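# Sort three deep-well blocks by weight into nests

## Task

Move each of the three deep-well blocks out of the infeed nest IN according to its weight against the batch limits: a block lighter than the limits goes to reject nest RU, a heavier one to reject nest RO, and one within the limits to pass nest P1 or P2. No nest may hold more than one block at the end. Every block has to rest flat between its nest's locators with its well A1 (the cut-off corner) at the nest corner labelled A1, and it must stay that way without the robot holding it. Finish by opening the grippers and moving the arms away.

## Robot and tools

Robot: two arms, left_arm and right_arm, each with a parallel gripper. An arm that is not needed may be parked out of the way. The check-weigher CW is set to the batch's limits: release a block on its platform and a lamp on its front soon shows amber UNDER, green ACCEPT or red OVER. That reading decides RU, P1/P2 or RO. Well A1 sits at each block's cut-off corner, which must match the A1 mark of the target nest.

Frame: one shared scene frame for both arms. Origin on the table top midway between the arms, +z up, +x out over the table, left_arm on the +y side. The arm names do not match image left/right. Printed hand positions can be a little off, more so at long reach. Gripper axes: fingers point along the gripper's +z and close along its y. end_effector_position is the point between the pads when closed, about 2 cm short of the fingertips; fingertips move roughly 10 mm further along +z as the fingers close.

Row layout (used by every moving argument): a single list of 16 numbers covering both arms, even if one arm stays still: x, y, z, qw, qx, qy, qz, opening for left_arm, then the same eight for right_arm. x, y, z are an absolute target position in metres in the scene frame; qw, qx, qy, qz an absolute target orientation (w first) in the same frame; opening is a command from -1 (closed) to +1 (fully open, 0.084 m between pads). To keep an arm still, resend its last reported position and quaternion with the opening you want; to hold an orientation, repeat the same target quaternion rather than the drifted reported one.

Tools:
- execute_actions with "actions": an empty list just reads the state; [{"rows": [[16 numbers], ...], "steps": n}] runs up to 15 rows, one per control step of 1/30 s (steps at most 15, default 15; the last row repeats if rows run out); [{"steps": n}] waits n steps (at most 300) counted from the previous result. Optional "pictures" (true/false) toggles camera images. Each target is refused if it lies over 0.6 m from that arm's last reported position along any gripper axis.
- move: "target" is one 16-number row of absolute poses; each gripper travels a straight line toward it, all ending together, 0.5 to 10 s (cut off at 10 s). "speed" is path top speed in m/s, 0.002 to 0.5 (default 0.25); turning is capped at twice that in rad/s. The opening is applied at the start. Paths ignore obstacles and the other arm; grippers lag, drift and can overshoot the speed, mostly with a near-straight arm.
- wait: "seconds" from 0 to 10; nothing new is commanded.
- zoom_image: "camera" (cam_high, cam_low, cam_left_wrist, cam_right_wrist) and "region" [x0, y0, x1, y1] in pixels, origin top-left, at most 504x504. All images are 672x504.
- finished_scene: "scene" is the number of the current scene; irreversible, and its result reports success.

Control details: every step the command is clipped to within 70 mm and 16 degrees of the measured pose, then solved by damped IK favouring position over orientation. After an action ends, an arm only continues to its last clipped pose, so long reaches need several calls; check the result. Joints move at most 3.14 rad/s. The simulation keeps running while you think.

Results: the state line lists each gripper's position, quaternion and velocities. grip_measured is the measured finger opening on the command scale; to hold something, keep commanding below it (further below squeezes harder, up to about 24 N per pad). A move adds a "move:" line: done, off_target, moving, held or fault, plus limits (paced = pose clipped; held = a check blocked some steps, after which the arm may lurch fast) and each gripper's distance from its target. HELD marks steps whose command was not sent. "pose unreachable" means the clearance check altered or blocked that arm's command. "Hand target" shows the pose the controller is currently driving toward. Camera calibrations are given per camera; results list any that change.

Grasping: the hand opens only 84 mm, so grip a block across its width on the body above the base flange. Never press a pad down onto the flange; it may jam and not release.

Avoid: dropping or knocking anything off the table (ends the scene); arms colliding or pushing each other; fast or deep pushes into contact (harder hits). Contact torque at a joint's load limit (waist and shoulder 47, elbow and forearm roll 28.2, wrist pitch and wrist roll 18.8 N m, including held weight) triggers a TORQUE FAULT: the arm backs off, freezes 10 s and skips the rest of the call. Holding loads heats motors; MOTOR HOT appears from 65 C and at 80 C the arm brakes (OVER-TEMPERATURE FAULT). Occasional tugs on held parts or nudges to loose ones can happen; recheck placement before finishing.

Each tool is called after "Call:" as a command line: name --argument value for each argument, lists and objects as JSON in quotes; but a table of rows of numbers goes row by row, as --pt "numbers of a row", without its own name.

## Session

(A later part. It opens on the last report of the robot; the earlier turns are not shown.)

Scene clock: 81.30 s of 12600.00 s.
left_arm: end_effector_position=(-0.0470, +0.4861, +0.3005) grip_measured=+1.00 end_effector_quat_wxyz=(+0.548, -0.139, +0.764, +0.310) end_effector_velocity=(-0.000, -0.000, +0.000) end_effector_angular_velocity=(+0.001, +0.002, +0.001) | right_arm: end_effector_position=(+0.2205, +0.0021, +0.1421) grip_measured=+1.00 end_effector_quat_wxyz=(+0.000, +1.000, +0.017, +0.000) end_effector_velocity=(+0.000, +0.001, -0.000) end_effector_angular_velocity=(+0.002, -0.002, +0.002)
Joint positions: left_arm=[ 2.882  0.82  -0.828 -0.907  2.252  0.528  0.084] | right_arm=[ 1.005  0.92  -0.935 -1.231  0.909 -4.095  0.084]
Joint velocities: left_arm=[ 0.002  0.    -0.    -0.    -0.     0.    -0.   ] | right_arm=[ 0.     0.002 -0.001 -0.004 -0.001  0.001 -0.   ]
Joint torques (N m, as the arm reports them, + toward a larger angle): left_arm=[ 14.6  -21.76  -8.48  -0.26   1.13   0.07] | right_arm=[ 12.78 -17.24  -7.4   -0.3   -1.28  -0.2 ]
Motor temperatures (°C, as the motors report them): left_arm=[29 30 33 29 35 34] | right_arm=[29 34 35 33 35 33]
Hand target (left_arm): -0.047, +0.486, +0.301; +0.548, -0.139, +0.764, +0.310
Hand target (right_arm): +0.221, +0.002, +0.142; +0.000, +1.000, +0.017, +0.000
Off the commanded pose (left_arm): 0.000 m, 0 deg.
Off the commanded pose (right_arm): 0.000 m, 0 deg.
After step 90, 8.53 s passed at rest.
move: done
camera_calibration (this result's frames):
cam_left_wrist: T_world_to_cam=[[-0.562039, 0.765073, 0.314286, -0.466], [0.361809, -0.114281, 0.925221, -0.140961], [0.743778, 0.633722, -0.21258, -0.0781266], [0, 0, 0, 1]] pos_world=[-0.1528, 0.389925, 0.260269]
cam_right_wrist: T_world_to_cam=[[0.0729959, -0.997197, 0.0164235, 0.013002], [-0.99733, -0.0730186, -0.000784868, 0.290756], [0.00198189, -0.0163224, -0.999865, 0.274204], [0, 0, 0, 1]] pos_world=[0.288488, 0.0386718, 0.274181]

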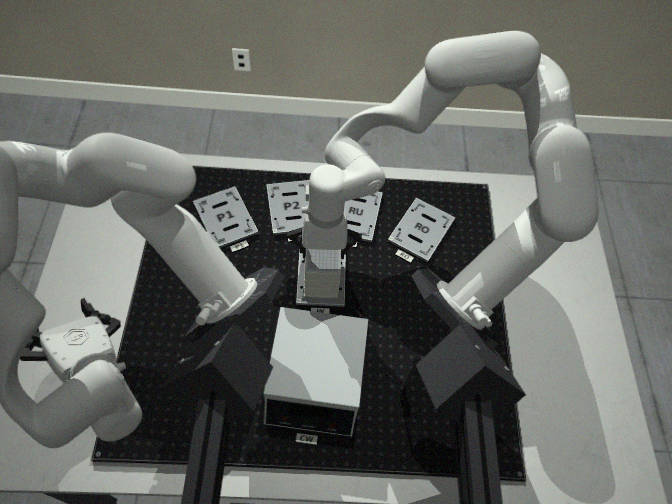

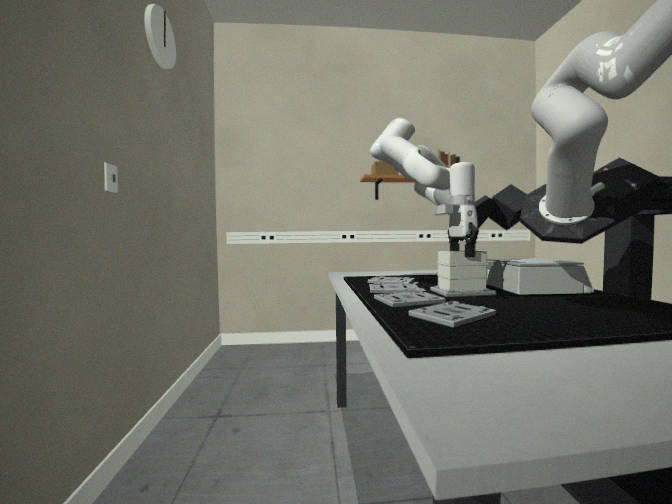

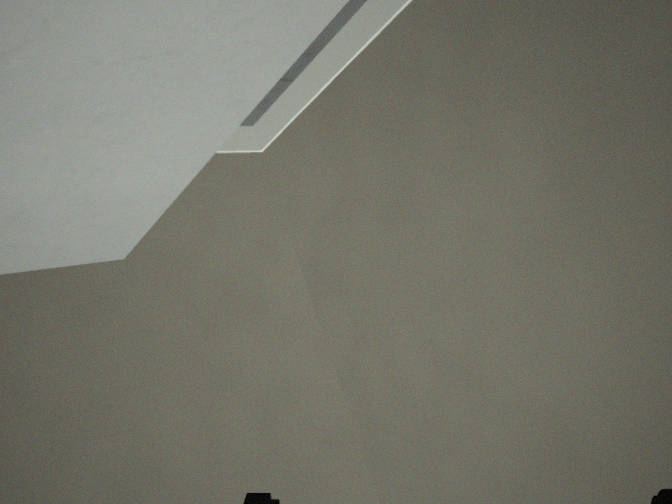

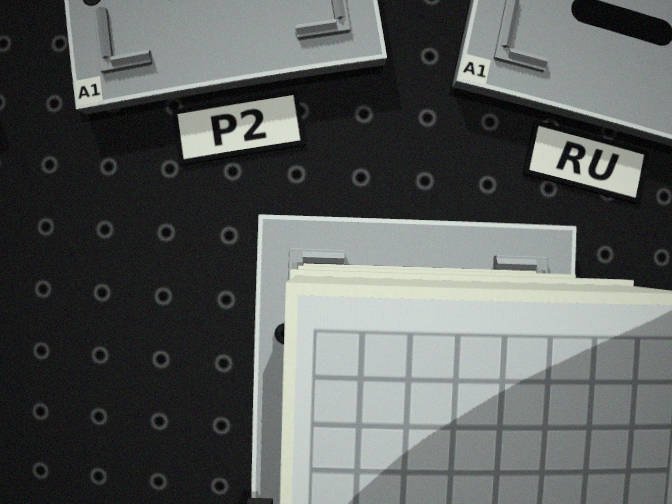

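Fits. Grip at 0.130 and carry to CW.

Call:
move --target '[-0.047,0.4861,0.3005,0.548,-0.139,0.764,0.310,1,0.2205,0.0021,0.130,0,1,0.0175,0,1]' --speed 0.01

Call:
move --target '[-0.047,0.4861,0.3005,0.548,-0.139,0.764,0.310,1,0.2205,0.0021,0.130,0,1,0.0175,0,0.2]' --speed 0.01

Call:
move --target '[-0.047,0.4861,0.3005,0.548,-0.139,0.764,0.310,1,0.2205,0.0021,0.165,0,1,0.0175,0,0.2]' --speed 0.03

Call:
move --target '[-0.047,0.4861,0.3005,0.548,-0.139,0.764,0.310,1,-0.015,0.008,0.155,0,1,0.0175,0,0.2]' --speed 0.12

Call:
move --target '[-0.047,0.4861,0.3005,0.548,-0.139,0.764,0.310,1,-0.015,0.008,0.140,0,1,0.0175,0,0.2]' --speed 0.008

Call:
zoom_image --camera "cam_low" --region '[480,220,600,300]'

Scene clock: 98.90 s of 12600.00 s.
left_arm: end_effector_position=(-0.0470, +0.4861, +0.3005) grip_measured=+1.00 end_effector_quat_wxyz=(+0.548, -0.139, +0.764, +0.310) end_effector_velocity=(+0.000, +0.000, +0.000) end_effector_angular_velocity=(+0.001, -0.001, +0.001) | right_arm: end_effector_position=(+0.2205, +0.0021, +0.1302) grip_measured=+1.00 end_effector_quat_wxyz=(+0.000, +1.000, +0.017, +0.000) end_effector_velocity=(+0.000, -0.001, -0.003) end_effector_angular_velocity=(-0.003, -0.001, -0.000)
Joint positions: left_arm=[ 2.882  0.82  -0.828 -0.907  2.252  0.528  0.084] | right_arm=[ 0.978  0.944 -0.945 -1.268  0.904 -4.078  0.084]
Joint velocities: left_arm=[ 0.     0.     0.     0.     0.001 -0.     0.   ] | right_arm=[-0.006  0.004 -0.002 -0.006  0.002  0.002 -0.   ]
Joint torques (N m, as the arm reports them, + toward a larger angle): left_arm=[ 14.75 -21.87  -8.62  -0.19   1.27   0.1 ] | right_arm=[ 13.18 -17.34  -6.54  -0.6   -1.16  -0.17]
Motor temperatures (°C, as the motors report them): left_arm=[29 30 34 29 35 34] | right_arm=[29 35 35 33 35 33]
Hand target (left_arm): -0.047, +0.486, +0.301; +0.548, -0.139, +0.764, +0.310
Hand target (right_arm): +0.221, +0.002, +0.130; +0.000, +1.000, +0.017, +0.000
Off the commanded pose (left_arm): 0.000 m, 0 deg.
Off the commanded pose (right_arm): 0.000 m, 0 deg.
After step 90, 13.17 s passed at rest.
move: done
camera_calibration (this result's frames):
cam_left_wrist: T_world_to_cam=[[-0.562039, 0.765073, 0.314286, -0.465999], [0.361809, -0.114281, 0.925221, -0.140961], [0.743779, 0.633722, -0.21258, -0.0781265], [0, 0, 0, 1]] pos_world=[-0.1528, 0.389925, 0.260269]
cam_right_wrist: T_world_to_cam=[[0.0730042, -0.997196, 0.01646, 0.0131793], [-0.99733, -0.0730269, -0.000778527, 0.290744], [0.00197837, -0.0163592, -0.999864, 0.262309], [0, 0, 0, 1]] pos_world=[0.288486, 0.0386657, 0.262283]

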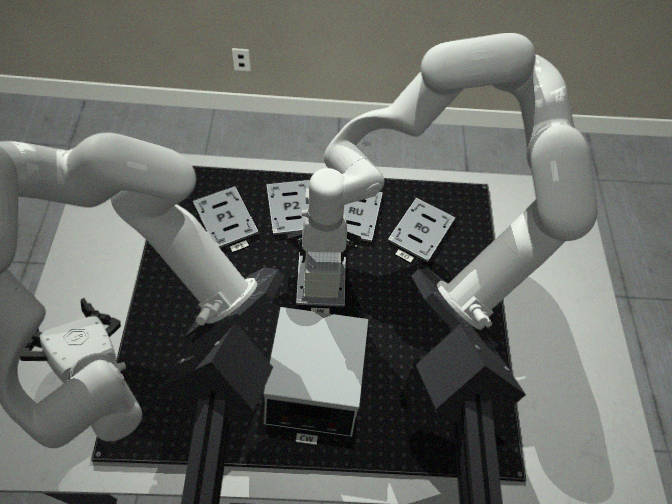

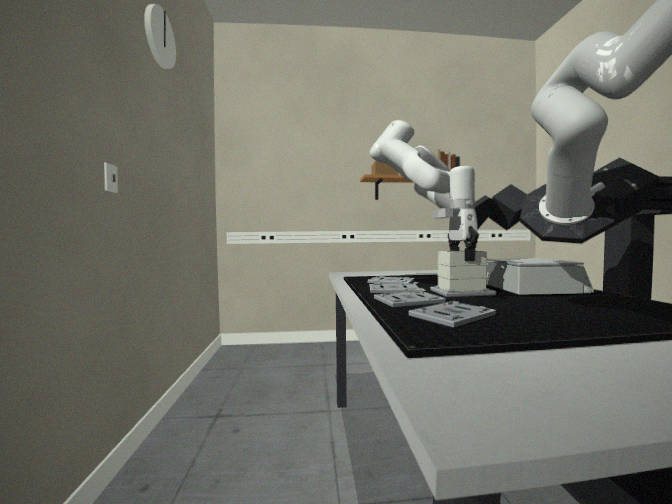

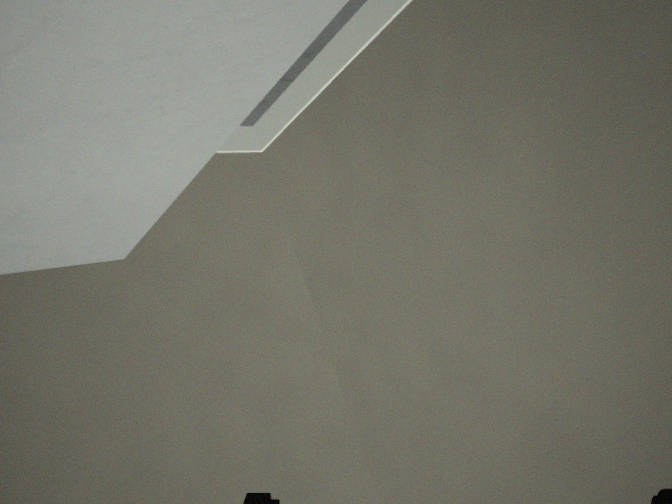

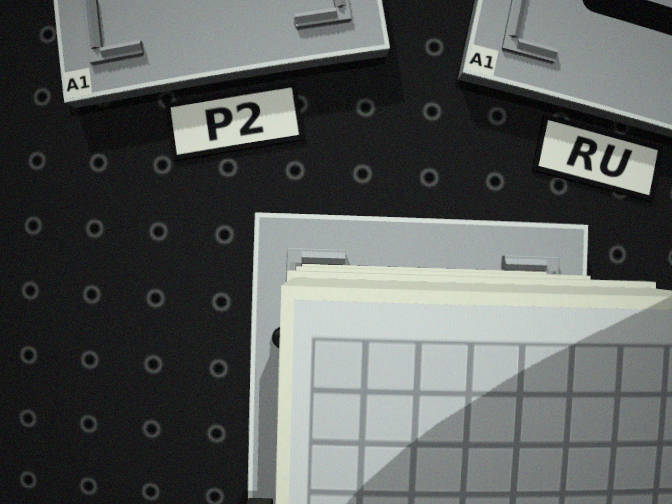

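Scene clock: 99.60 s of 12600.00 s.
left_arm: end_effector_position=(-0.0470, +0.4861, +0.3005) grip_measured=+1.00 end_effector_quat_wxyz=(+0.548, -0.139, +0.764, +0.310) end_effector_velocity=(+0.000, +0.000, +0.000) end_effector_angular_velocity=(+0.001, -0.002, -0.000) | right_arm: end_effector_position=(+0.2206, +0.0022, +0.1302) grip_measured=+0.97 end_effector_quat_wxyz=(-0.000, +1.000, +0.017, +0.000) end_effector_velocity=(+0.000, +0.000, +0.000) end_effector_angular_velocity=(+0.002, -0.001, -0.001)
Joint positions: left_arm=[ 2.882  0.82  -0.828 -0.907  2.252  0.528  0.084] | right_arm=[ 0.978  0.944 -0.945 -1.269  0.904 -4.078  0.083]
Joint velocities: left_arm=[-0.001  0.    -0.    -0.     0.002 -0.    -0.   ] | right_arm=[ 0.     0.    -0.    -0.001 -0.001  0.002  0.   ]
Joint torques (N m, as the arm reports them, + toward a larger angle): left_arm=[ 14.71 -21.41  -8.74  -0.3    1.31   0.18] | right_arm=[ 11.42 -15.84  -6.93  -0.84  -0.9   -0.13]
Motor temperatures (°C, as the motors report them): left_arm=[29 30 34 29 35 34] | right_arm=[29 35 35 33 35 33]
Hand target (left_arm): -0.047, +0.486, +0.300; +0.548, -0.139, +0.764, +0.310
Hand target (right_arm): +0.221, +0.002, +0.130; +0.000, +1.000, +0.017, +0.000
Off the commanded pose (left_arm): 0.000 m, 0 deg.
Off the commanded pose (right_arm): 0.000 m, 0 deg.
move: done
camera_calibration (this result's frames):
cam_left_wrist: T_world_to_cam=[[-0.562039, 0.765073, 0.314286, -0.466], [0.361809, -0.114281, 0.925221, -0.140961], [0.743779, 0.633722, -0.21258, -0.0781265], [0, 0, 0, 1]] pos_world=[-0.1528, 0.389925, 0.260269]
cam_right_wrist: T_world_to_cam=[[0.0728557, -0.997213, 0.016062, 0.0133877], [-0.99734, -0.0728807, -0.000977328, 0.290878], [0.00214521, -0.015948, -0.999871, 0.262291], [0, 0, 0, 1]] pos_world=[0.288566, 0.0387328, 0.262326]

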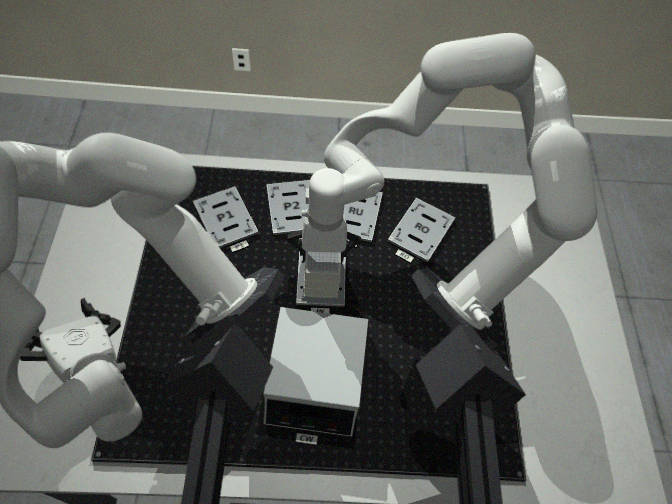

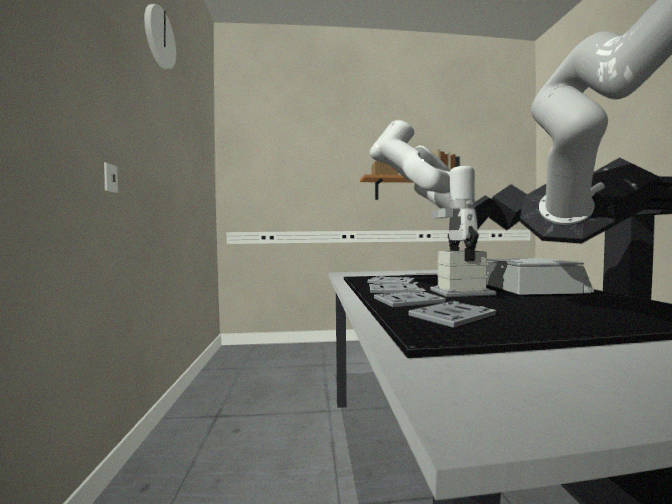

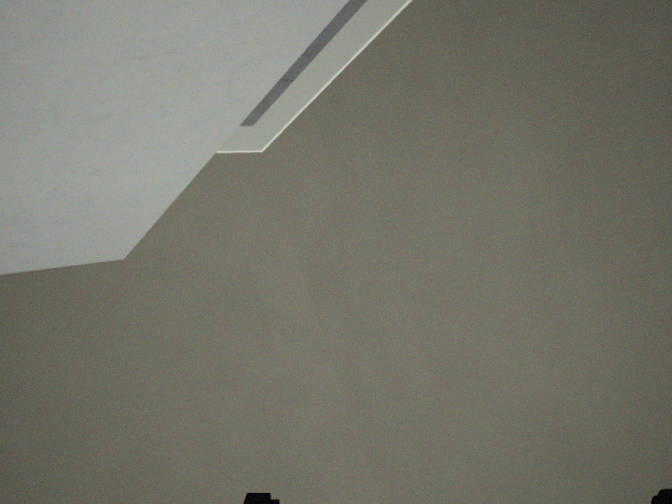

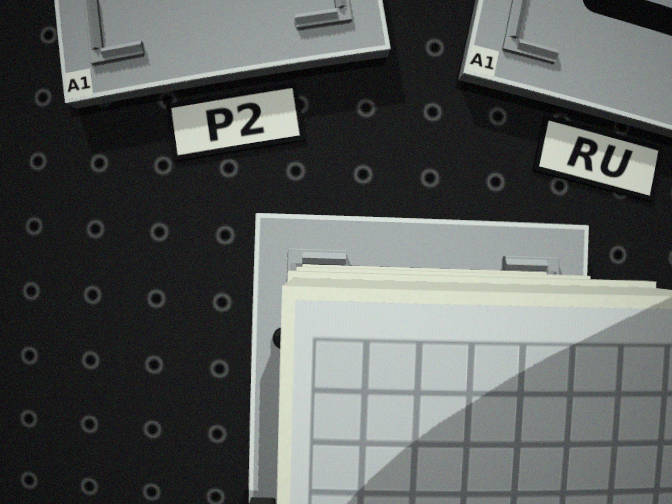

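Scene clock: 101.13 s of 12600.00 s.
left_arm: end_effector_position=(-0.0470, +0.4861, +0.3005) grip_measured=+1.00 end_effector_quat_wxyz=(+0.548, -0.139, +0.764, +0.310) end_effector_velocity=(-0.000, -0.000, +0.000) end_effector_angular_velocity=(+0.000, +0.001, +0.001) | right_arm: end_effector_position=(+0.2204, +0.0020, +0.1649) grip_measured=+0.97 end_effector_quat_wxyz=(+0.000, +1.000, +0.018, -0.000) end_effector_velocity=(-0.001, -0.000, +0.001) end_effector_angular_velocity=(-0.000, +0.002, +0.001)
Joint positions: left_arm=[ 2.882  0.82  -0.828 -0.907  2.252  0.528  0.084] | right_arm=[ 1.057  0.875 -0.919 -1.158  0.92  -4.129  0.083]
Joint velocities: left_arm=[ 0.002  0.    -0.     0.    -0.001 -0.    -0.   ] | right_arm=[ 0.003 -0.002  0.001  0.006 -0.    -0.003  0.   ]
Joint torques (N m, as the arm reports them, + toward a larger angle): left_arm=[ 14.66 -21.31  -8.56  -0.21   1.29   0.1 ] | right_arm=[ 12.85 -17.63  -8.94  -1.03  -1.35  -0.06]
Motor temperatures (°C, as the motors report them): left_arm=[29 30 34 29 35 34] | right_arm=[29 35 35 33 35 33]
Hand target (left_arm): -0.047, +0.486, +0.301; +0.548, -0.139, +0.764, +0.310
Hand target (right_arm): +0.220, +0.002, +0.165; -0.000, +1.000, +0.018, -0.000
Off the commanded pose (left_arm): 0.000 m, 0 deg.
Off the commanded pose (right_arm): 0.000 m, 0 deg.
move: done
camera_calibration (this result's frames):
cam_left_wrist: T_world_to_cam=[[-0.562039, 0.765073, 0.314286, -0.466], [0.361809, -0.114281, 0.925221, -0.140961], [0.743779, 0.633722, -0.21258, -0.0781264], [0, 0, 0, 1]] pos_world=[-0.1528, 0.389925, 0.260269]
cam_right_wrist: T_world_to_cam=[[0.0731082, -0.997188, 0.0164639, 0.0125493], [-0.997323, -0.0731257, -0.000463879, 0.290574], [0.00166651, -0.0163859, -0.999864, 0.297095], [0, 0, 0, 1]] pos_world=[0.288383, 0.0386307, 0.296983]

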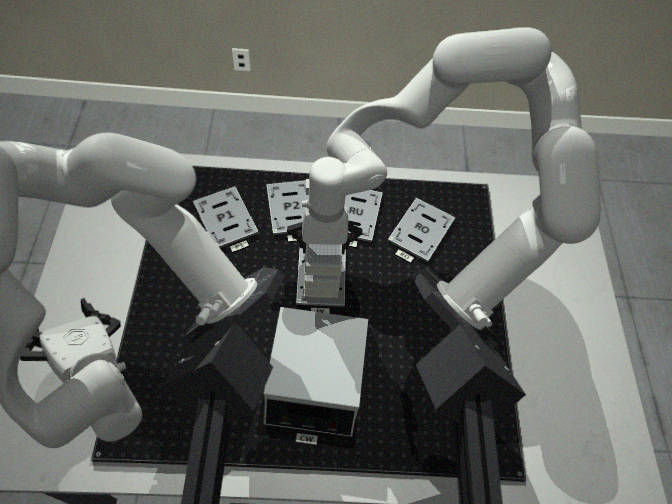

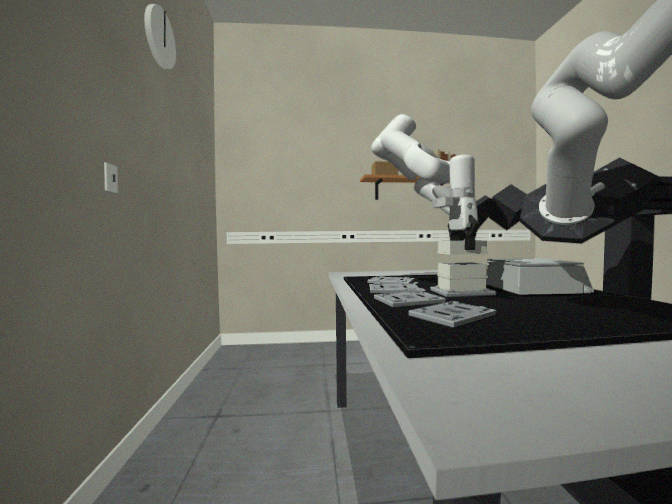

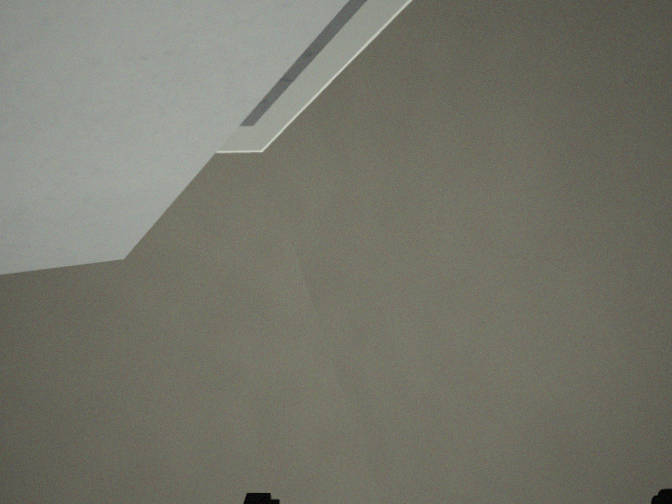

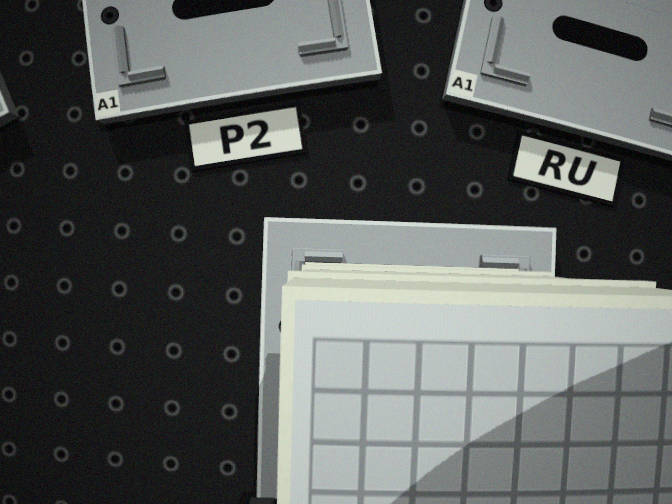

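Scene clock: 103.63 s of 12600.00 s.
left_arm: end_effector_position=(-0.0470, +0.4861, +0.3005) grip_measured=+1.00 end_effector_quat_wxyz=(+0.548, -0.139, +0.764, +0.310) end_effector_velocity=(+0.000, -0.000, +0.000) end_effector_angular_velocity=(+0.001, +0.000, +0.000) | right_arm: end_effector_position=(-0.0155, +0.0088, +0.1554) grip_measured=+0.97 end_effector_quat_wxyz=(-0.001, +1.000, +0.018, -0.001) end_effector_velocity=(-0.002, -0.001, -0.000) end_effector_angular_velocity=(-0.003, -0.002, +0.002)
Joint positions: left_arm=[ 2.882  0.82  -0.828 -0.907  2.252  0.528  0.084] | right_arm=[ 1.601  1.293 -1.02  -0.826  0.698 -3.822  0.083]
Joint velocities: left_arm=[ 0.001  0.     0.     0.     0.     0.001 -0.   ] | right_arm=[ 0.009  0.004 -0.003  0.011  0.    -0.004 -0.   ]
Joint torques (N m, as the arm reports them, + toward a larger angle): left_arm=[ 14.96 -21.27  -8.79  -0.01   1.18  -0.01] | right_arm=[  5.9  -24.95 -11.46  -0.97  -1.19  -0.28]
Motor temperatures (°C, as the motors report them): left_arm=[29 30 34 29 35 34] | right_arm=[29 35 35 33 35 33]
Hand target (left_arm): -0.047, +0.486, +0.301; +0.548, -0.139, +0.764, +0.310
Hand target (right_arm): -0.016, +0.009, +0.155; -0.001, +1.000, +0.018, -0.000
Off the commanded pose (left_arm): 0.000 m, 0 deg.
Off the commanded pose (right_arm): 0.001 m, 0 deg.
move: done
camera_calibration (this result's frames):
cam_left_wrist: T_world_to_cam=[[-0.562039, 0.765073, 0.314286, -0.466], [0.361809, -0.114281, 0.925221, -0.140961], [0.743778, 0.633722, -0.21258, -0.0781265], [0, 0, 0, 1]] pos_world=[-0.1528, 0.389925, 0.260269]
cam_right_wrist: T_world_to_cam=[[0.07368, -0.997173, 0.0147544, 0.0369577], [-0.997282, -0.0736821, 0.000403123, 0.0556748], [0.000685155, -0.014744, -0.999891, 0.288137], [0, 0, 0, 1]] pos_world=[0.052603, 0.0452038, 0.287538]

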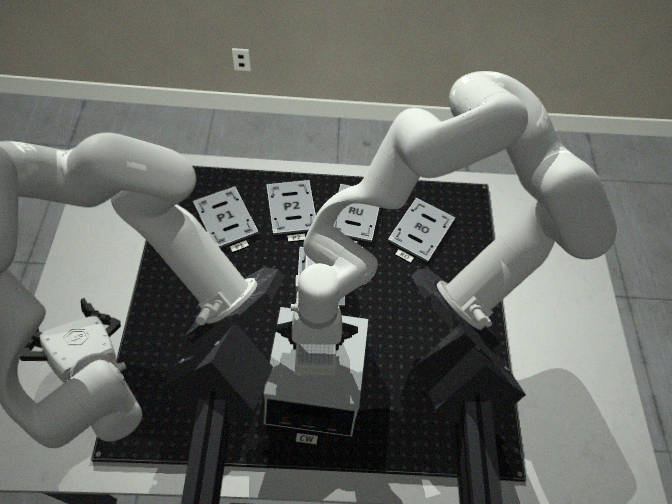

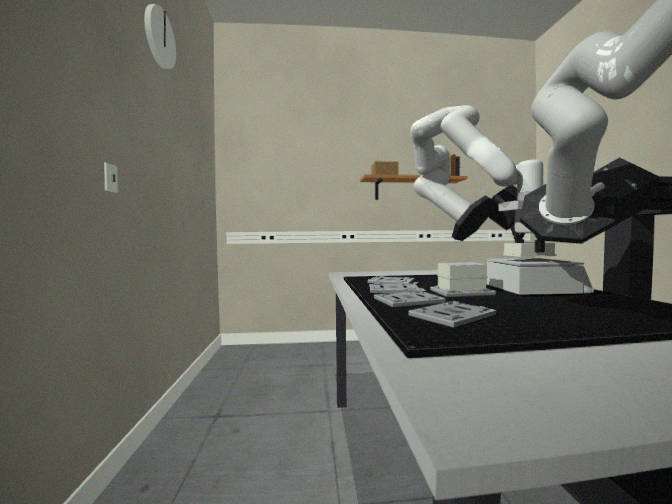

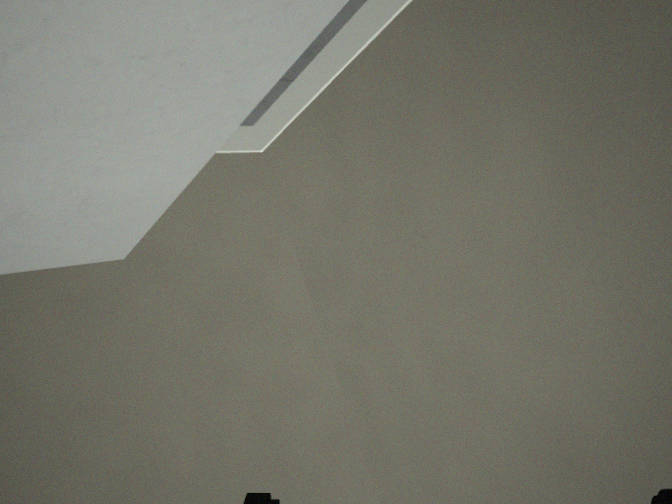

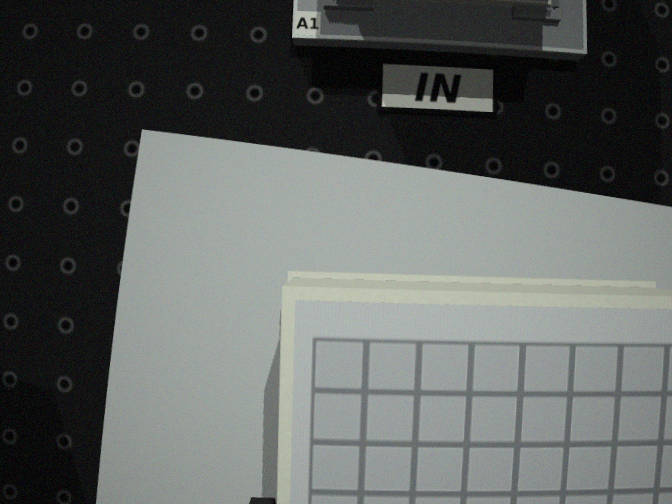

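Scene clock: 105.80 s of 12600.00 s.
left_arm: end_effector_position=(-0.0470, +0.4861, +0.3005) grip_measured=+1.00 end_effector_quat_wxyz=(+0.548, -0.139, +0.764, +0.310) end_effector_velocity=(+0.000, -0.000, -0.000) end_effector_angular_velocity=(-0.001, -0.000, -0.001) | right_arm: end_effector_position=(-0.0150, +0.0080, +0.1401) grip_measured=+0.97 end_effector_quat_wxyz=(+0.000, +1.000, +0.017, +0.000) end_effector_velocity=(+0.000, +0.000, -0.001) end_effector_angular_velocity=(+0.001, -0.003, +0.000)
Joint positions: left_arm=[ 2.882  0.82  -0.828 -0.907  2.252  0.528  0.084] | right_arm=[ 1.566  1.329 -1.032 -0.888  0.692 -3.784  0.083]
Joint velocities: left_arm=[-0.    -0.    -0.     0.001 -0.     0.     0.   ] | right_arm=[-0.002  0.004 -0.002 -0.008  0.001  0.005 -0.   ]
Joint torques (N m, as the arm reports them, + toward a larger angle): left_arm=[ 14.63 -21.56  -8.65  -0.22   1.16   0.08] | right_arm=[  6.34 -24.76 -11.39  -1.13  -1.32   0.05]
Motor temperatures (°C, as the motors report them): left_arm=[29 30 34 29 35 34] | right_arm=[29 35 35 33 35 33]
Hand target (left_arm): -0.047, +0.486, +0.300; +0.548, -0.139, +0.764, +0.310
Hand target (right_arm): -0.015, +0.008, +0.140; -0.000, +1.000, +0.017, +0.000
Off the commanded pose (left_arm): 0.000 m, 0 deg.
Off the commanded pose (right_arm): 0.000 m, 0 deg.
move: done
camera_calibration (this result's frames):
cam_left_wrist: T_world_to_cam=[[-0.562039, 0.765073, 0.314286, -0.466], [0.361809, -0.114281, 0.925221, -0.140961], [0.743779, 0.633722, -0.21258, -0.0781265], [0, 0, 0, 1]] pos_world=[-0.1528, 0.389925, 0.260269]
cam_right_wrist: T_world_to_cam=[[0.0729947, -0.997197, 0.0164395, 0.0361165], [-0.99733, -0.0730183, -0.000834002, 0.0563298], [0.00203205, -0.0163347, -0.999865, 0.272809], [0, 0, 0, 1]] pos_world=[0.0529887, 0.0445846, 0.272226]

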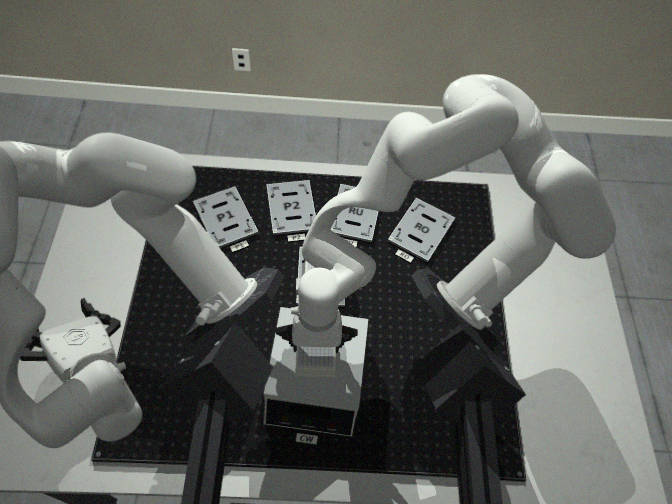

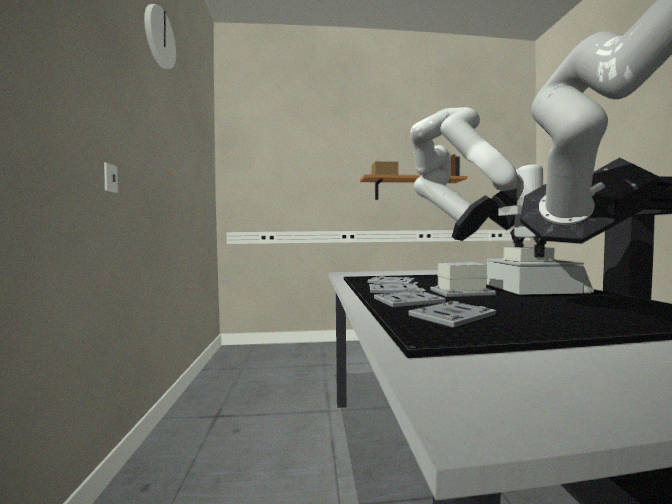

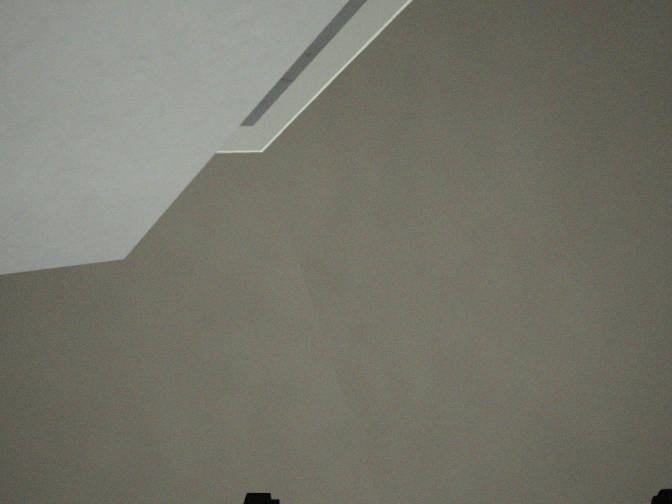

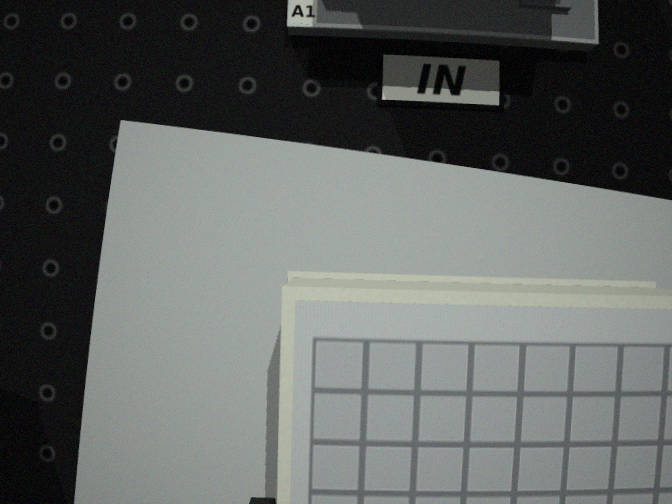

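Region (480, 220, 600, 300) of cam_low's 672x504 image, scaled by 4.200, with more detail than that image has.

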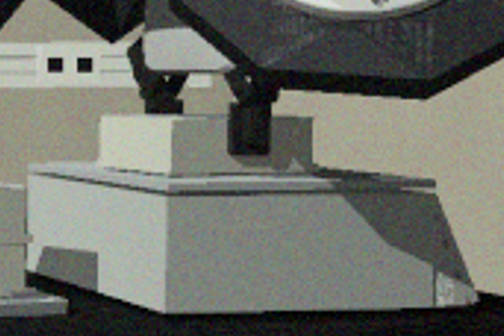

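Reference (right cam, z .130): nest far corners (257,214),(588,226).

Call:
move --target '[-0.047,0.4861,0.3005,0.548,-0.139,0.764,0.310,1,-0.015,0.008,0.137,0,1,0.0175,0,0.2]' --speed 0.003

Scene clock: 113.67 s of 12600.00 s.
left_arm: end_effector_position=(-0.0470, +0.4861, +0.3005) grip_measured=+1.00 end_effector_quat_wxyz=(+0.548, -0.139, +0.764, +0.310) end_effector_velocity=(+0.000, -0.000, -0.001) end_effector_angular_velocity=(-0.002, +0.000, -0.001) | right_arm: end_effector_position=(-0.0149, +0.0087, +0.1377) grip_measured=+0.97 end_effector_quat_wxyz=(-0.001, +1.000, +0.017, -0.000) end_effector_velocity=(-0.000, +0.000, -0.000) end_effector_angular_velocity=(+0.001, +0.002, +0.000)
Joint positions: left_arm=[ 2.882  0.82  -0.828 -0.907  2.252  0.528  0.084] | right_arm=[ 1.559  1.335 -1.035 -0.901  0.69  -3.776  0.083]
Joint velocities: left_arm=[-0.002  0.     0.    -0.    -0.002 -0.     0.   ] | right_arm=[-0.002  0.001  0.    -0.003 -0.002  0.001  0.   ]
Joint torques (N m, as the arm reports them, + toward a larger angle): left_arm=[ 14.43 -21.56  -8.69  -0.22   1.16   0.07] | right_arm=[  6.59 -20.89  -9.51  -1.14  -0.81  -0.04]
Motor temperatures (°C, as the motors report them): left_arm=[29 30 34 29 35 34] | right_arm=[29 35 36 33 35 33]
Hand target (left_arm): -0.047, +0.486, +0.301; +0.548, -0.139, +0.764, +0.310
Hand target (right_arm): -0.015, +0.008, +0.137; -0.000, +1.000, +0.017, +0.000
Off the commanded pose (left_arm): 0.000 m, 0 deg.
Off the commanded pose (right_arm): 0.001 m, 0 deg.
After step 90, 3.67 s passed at rest.
move: done
camera_calibration (this result's frames):
cam_left_wrist: T_world_to_cam=[[-0.562039, 0.765073, 0.314286, -0.466], [0.361809, -0.114281, 0.925221, -0.140961], [0.743779, 0.633722, -0.21258, -0.0781264], [0, 0, 0, 1]] pos_world=[-0.1528, 0.389925, 0.260269]
cam_right_wrist: T_world_to_cam=[[0.0723295, -0.997272, 0.0147265, 0.0370851], [-0.99738, -0.0723441, -0.000461908, 0.0563846], [0.00152602, -0.0146545, -0.999891, 0.270371], [0, 0, 0, 1]] pos_world=[0.0531419, 0.0450252, 0.269821]

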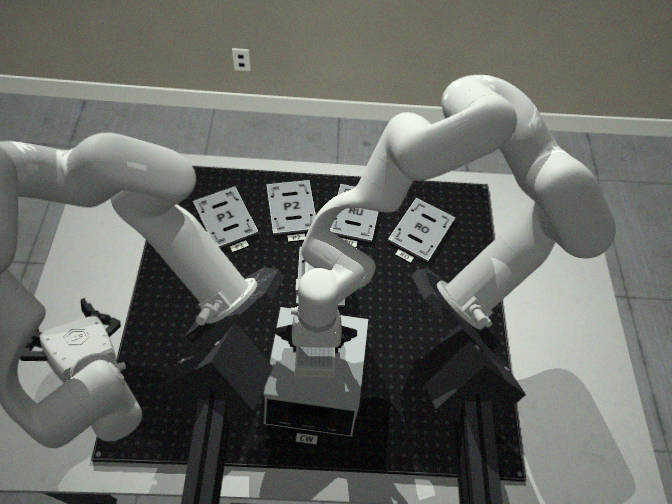

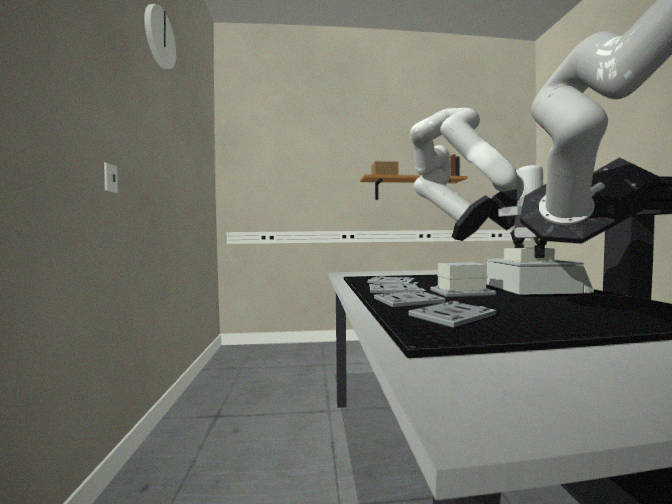

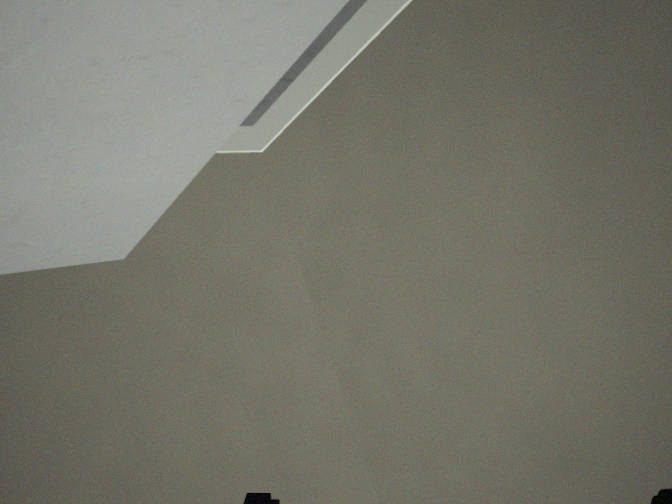

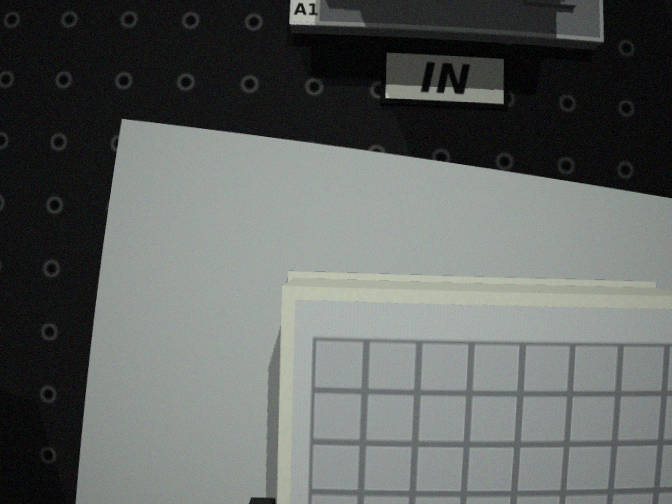

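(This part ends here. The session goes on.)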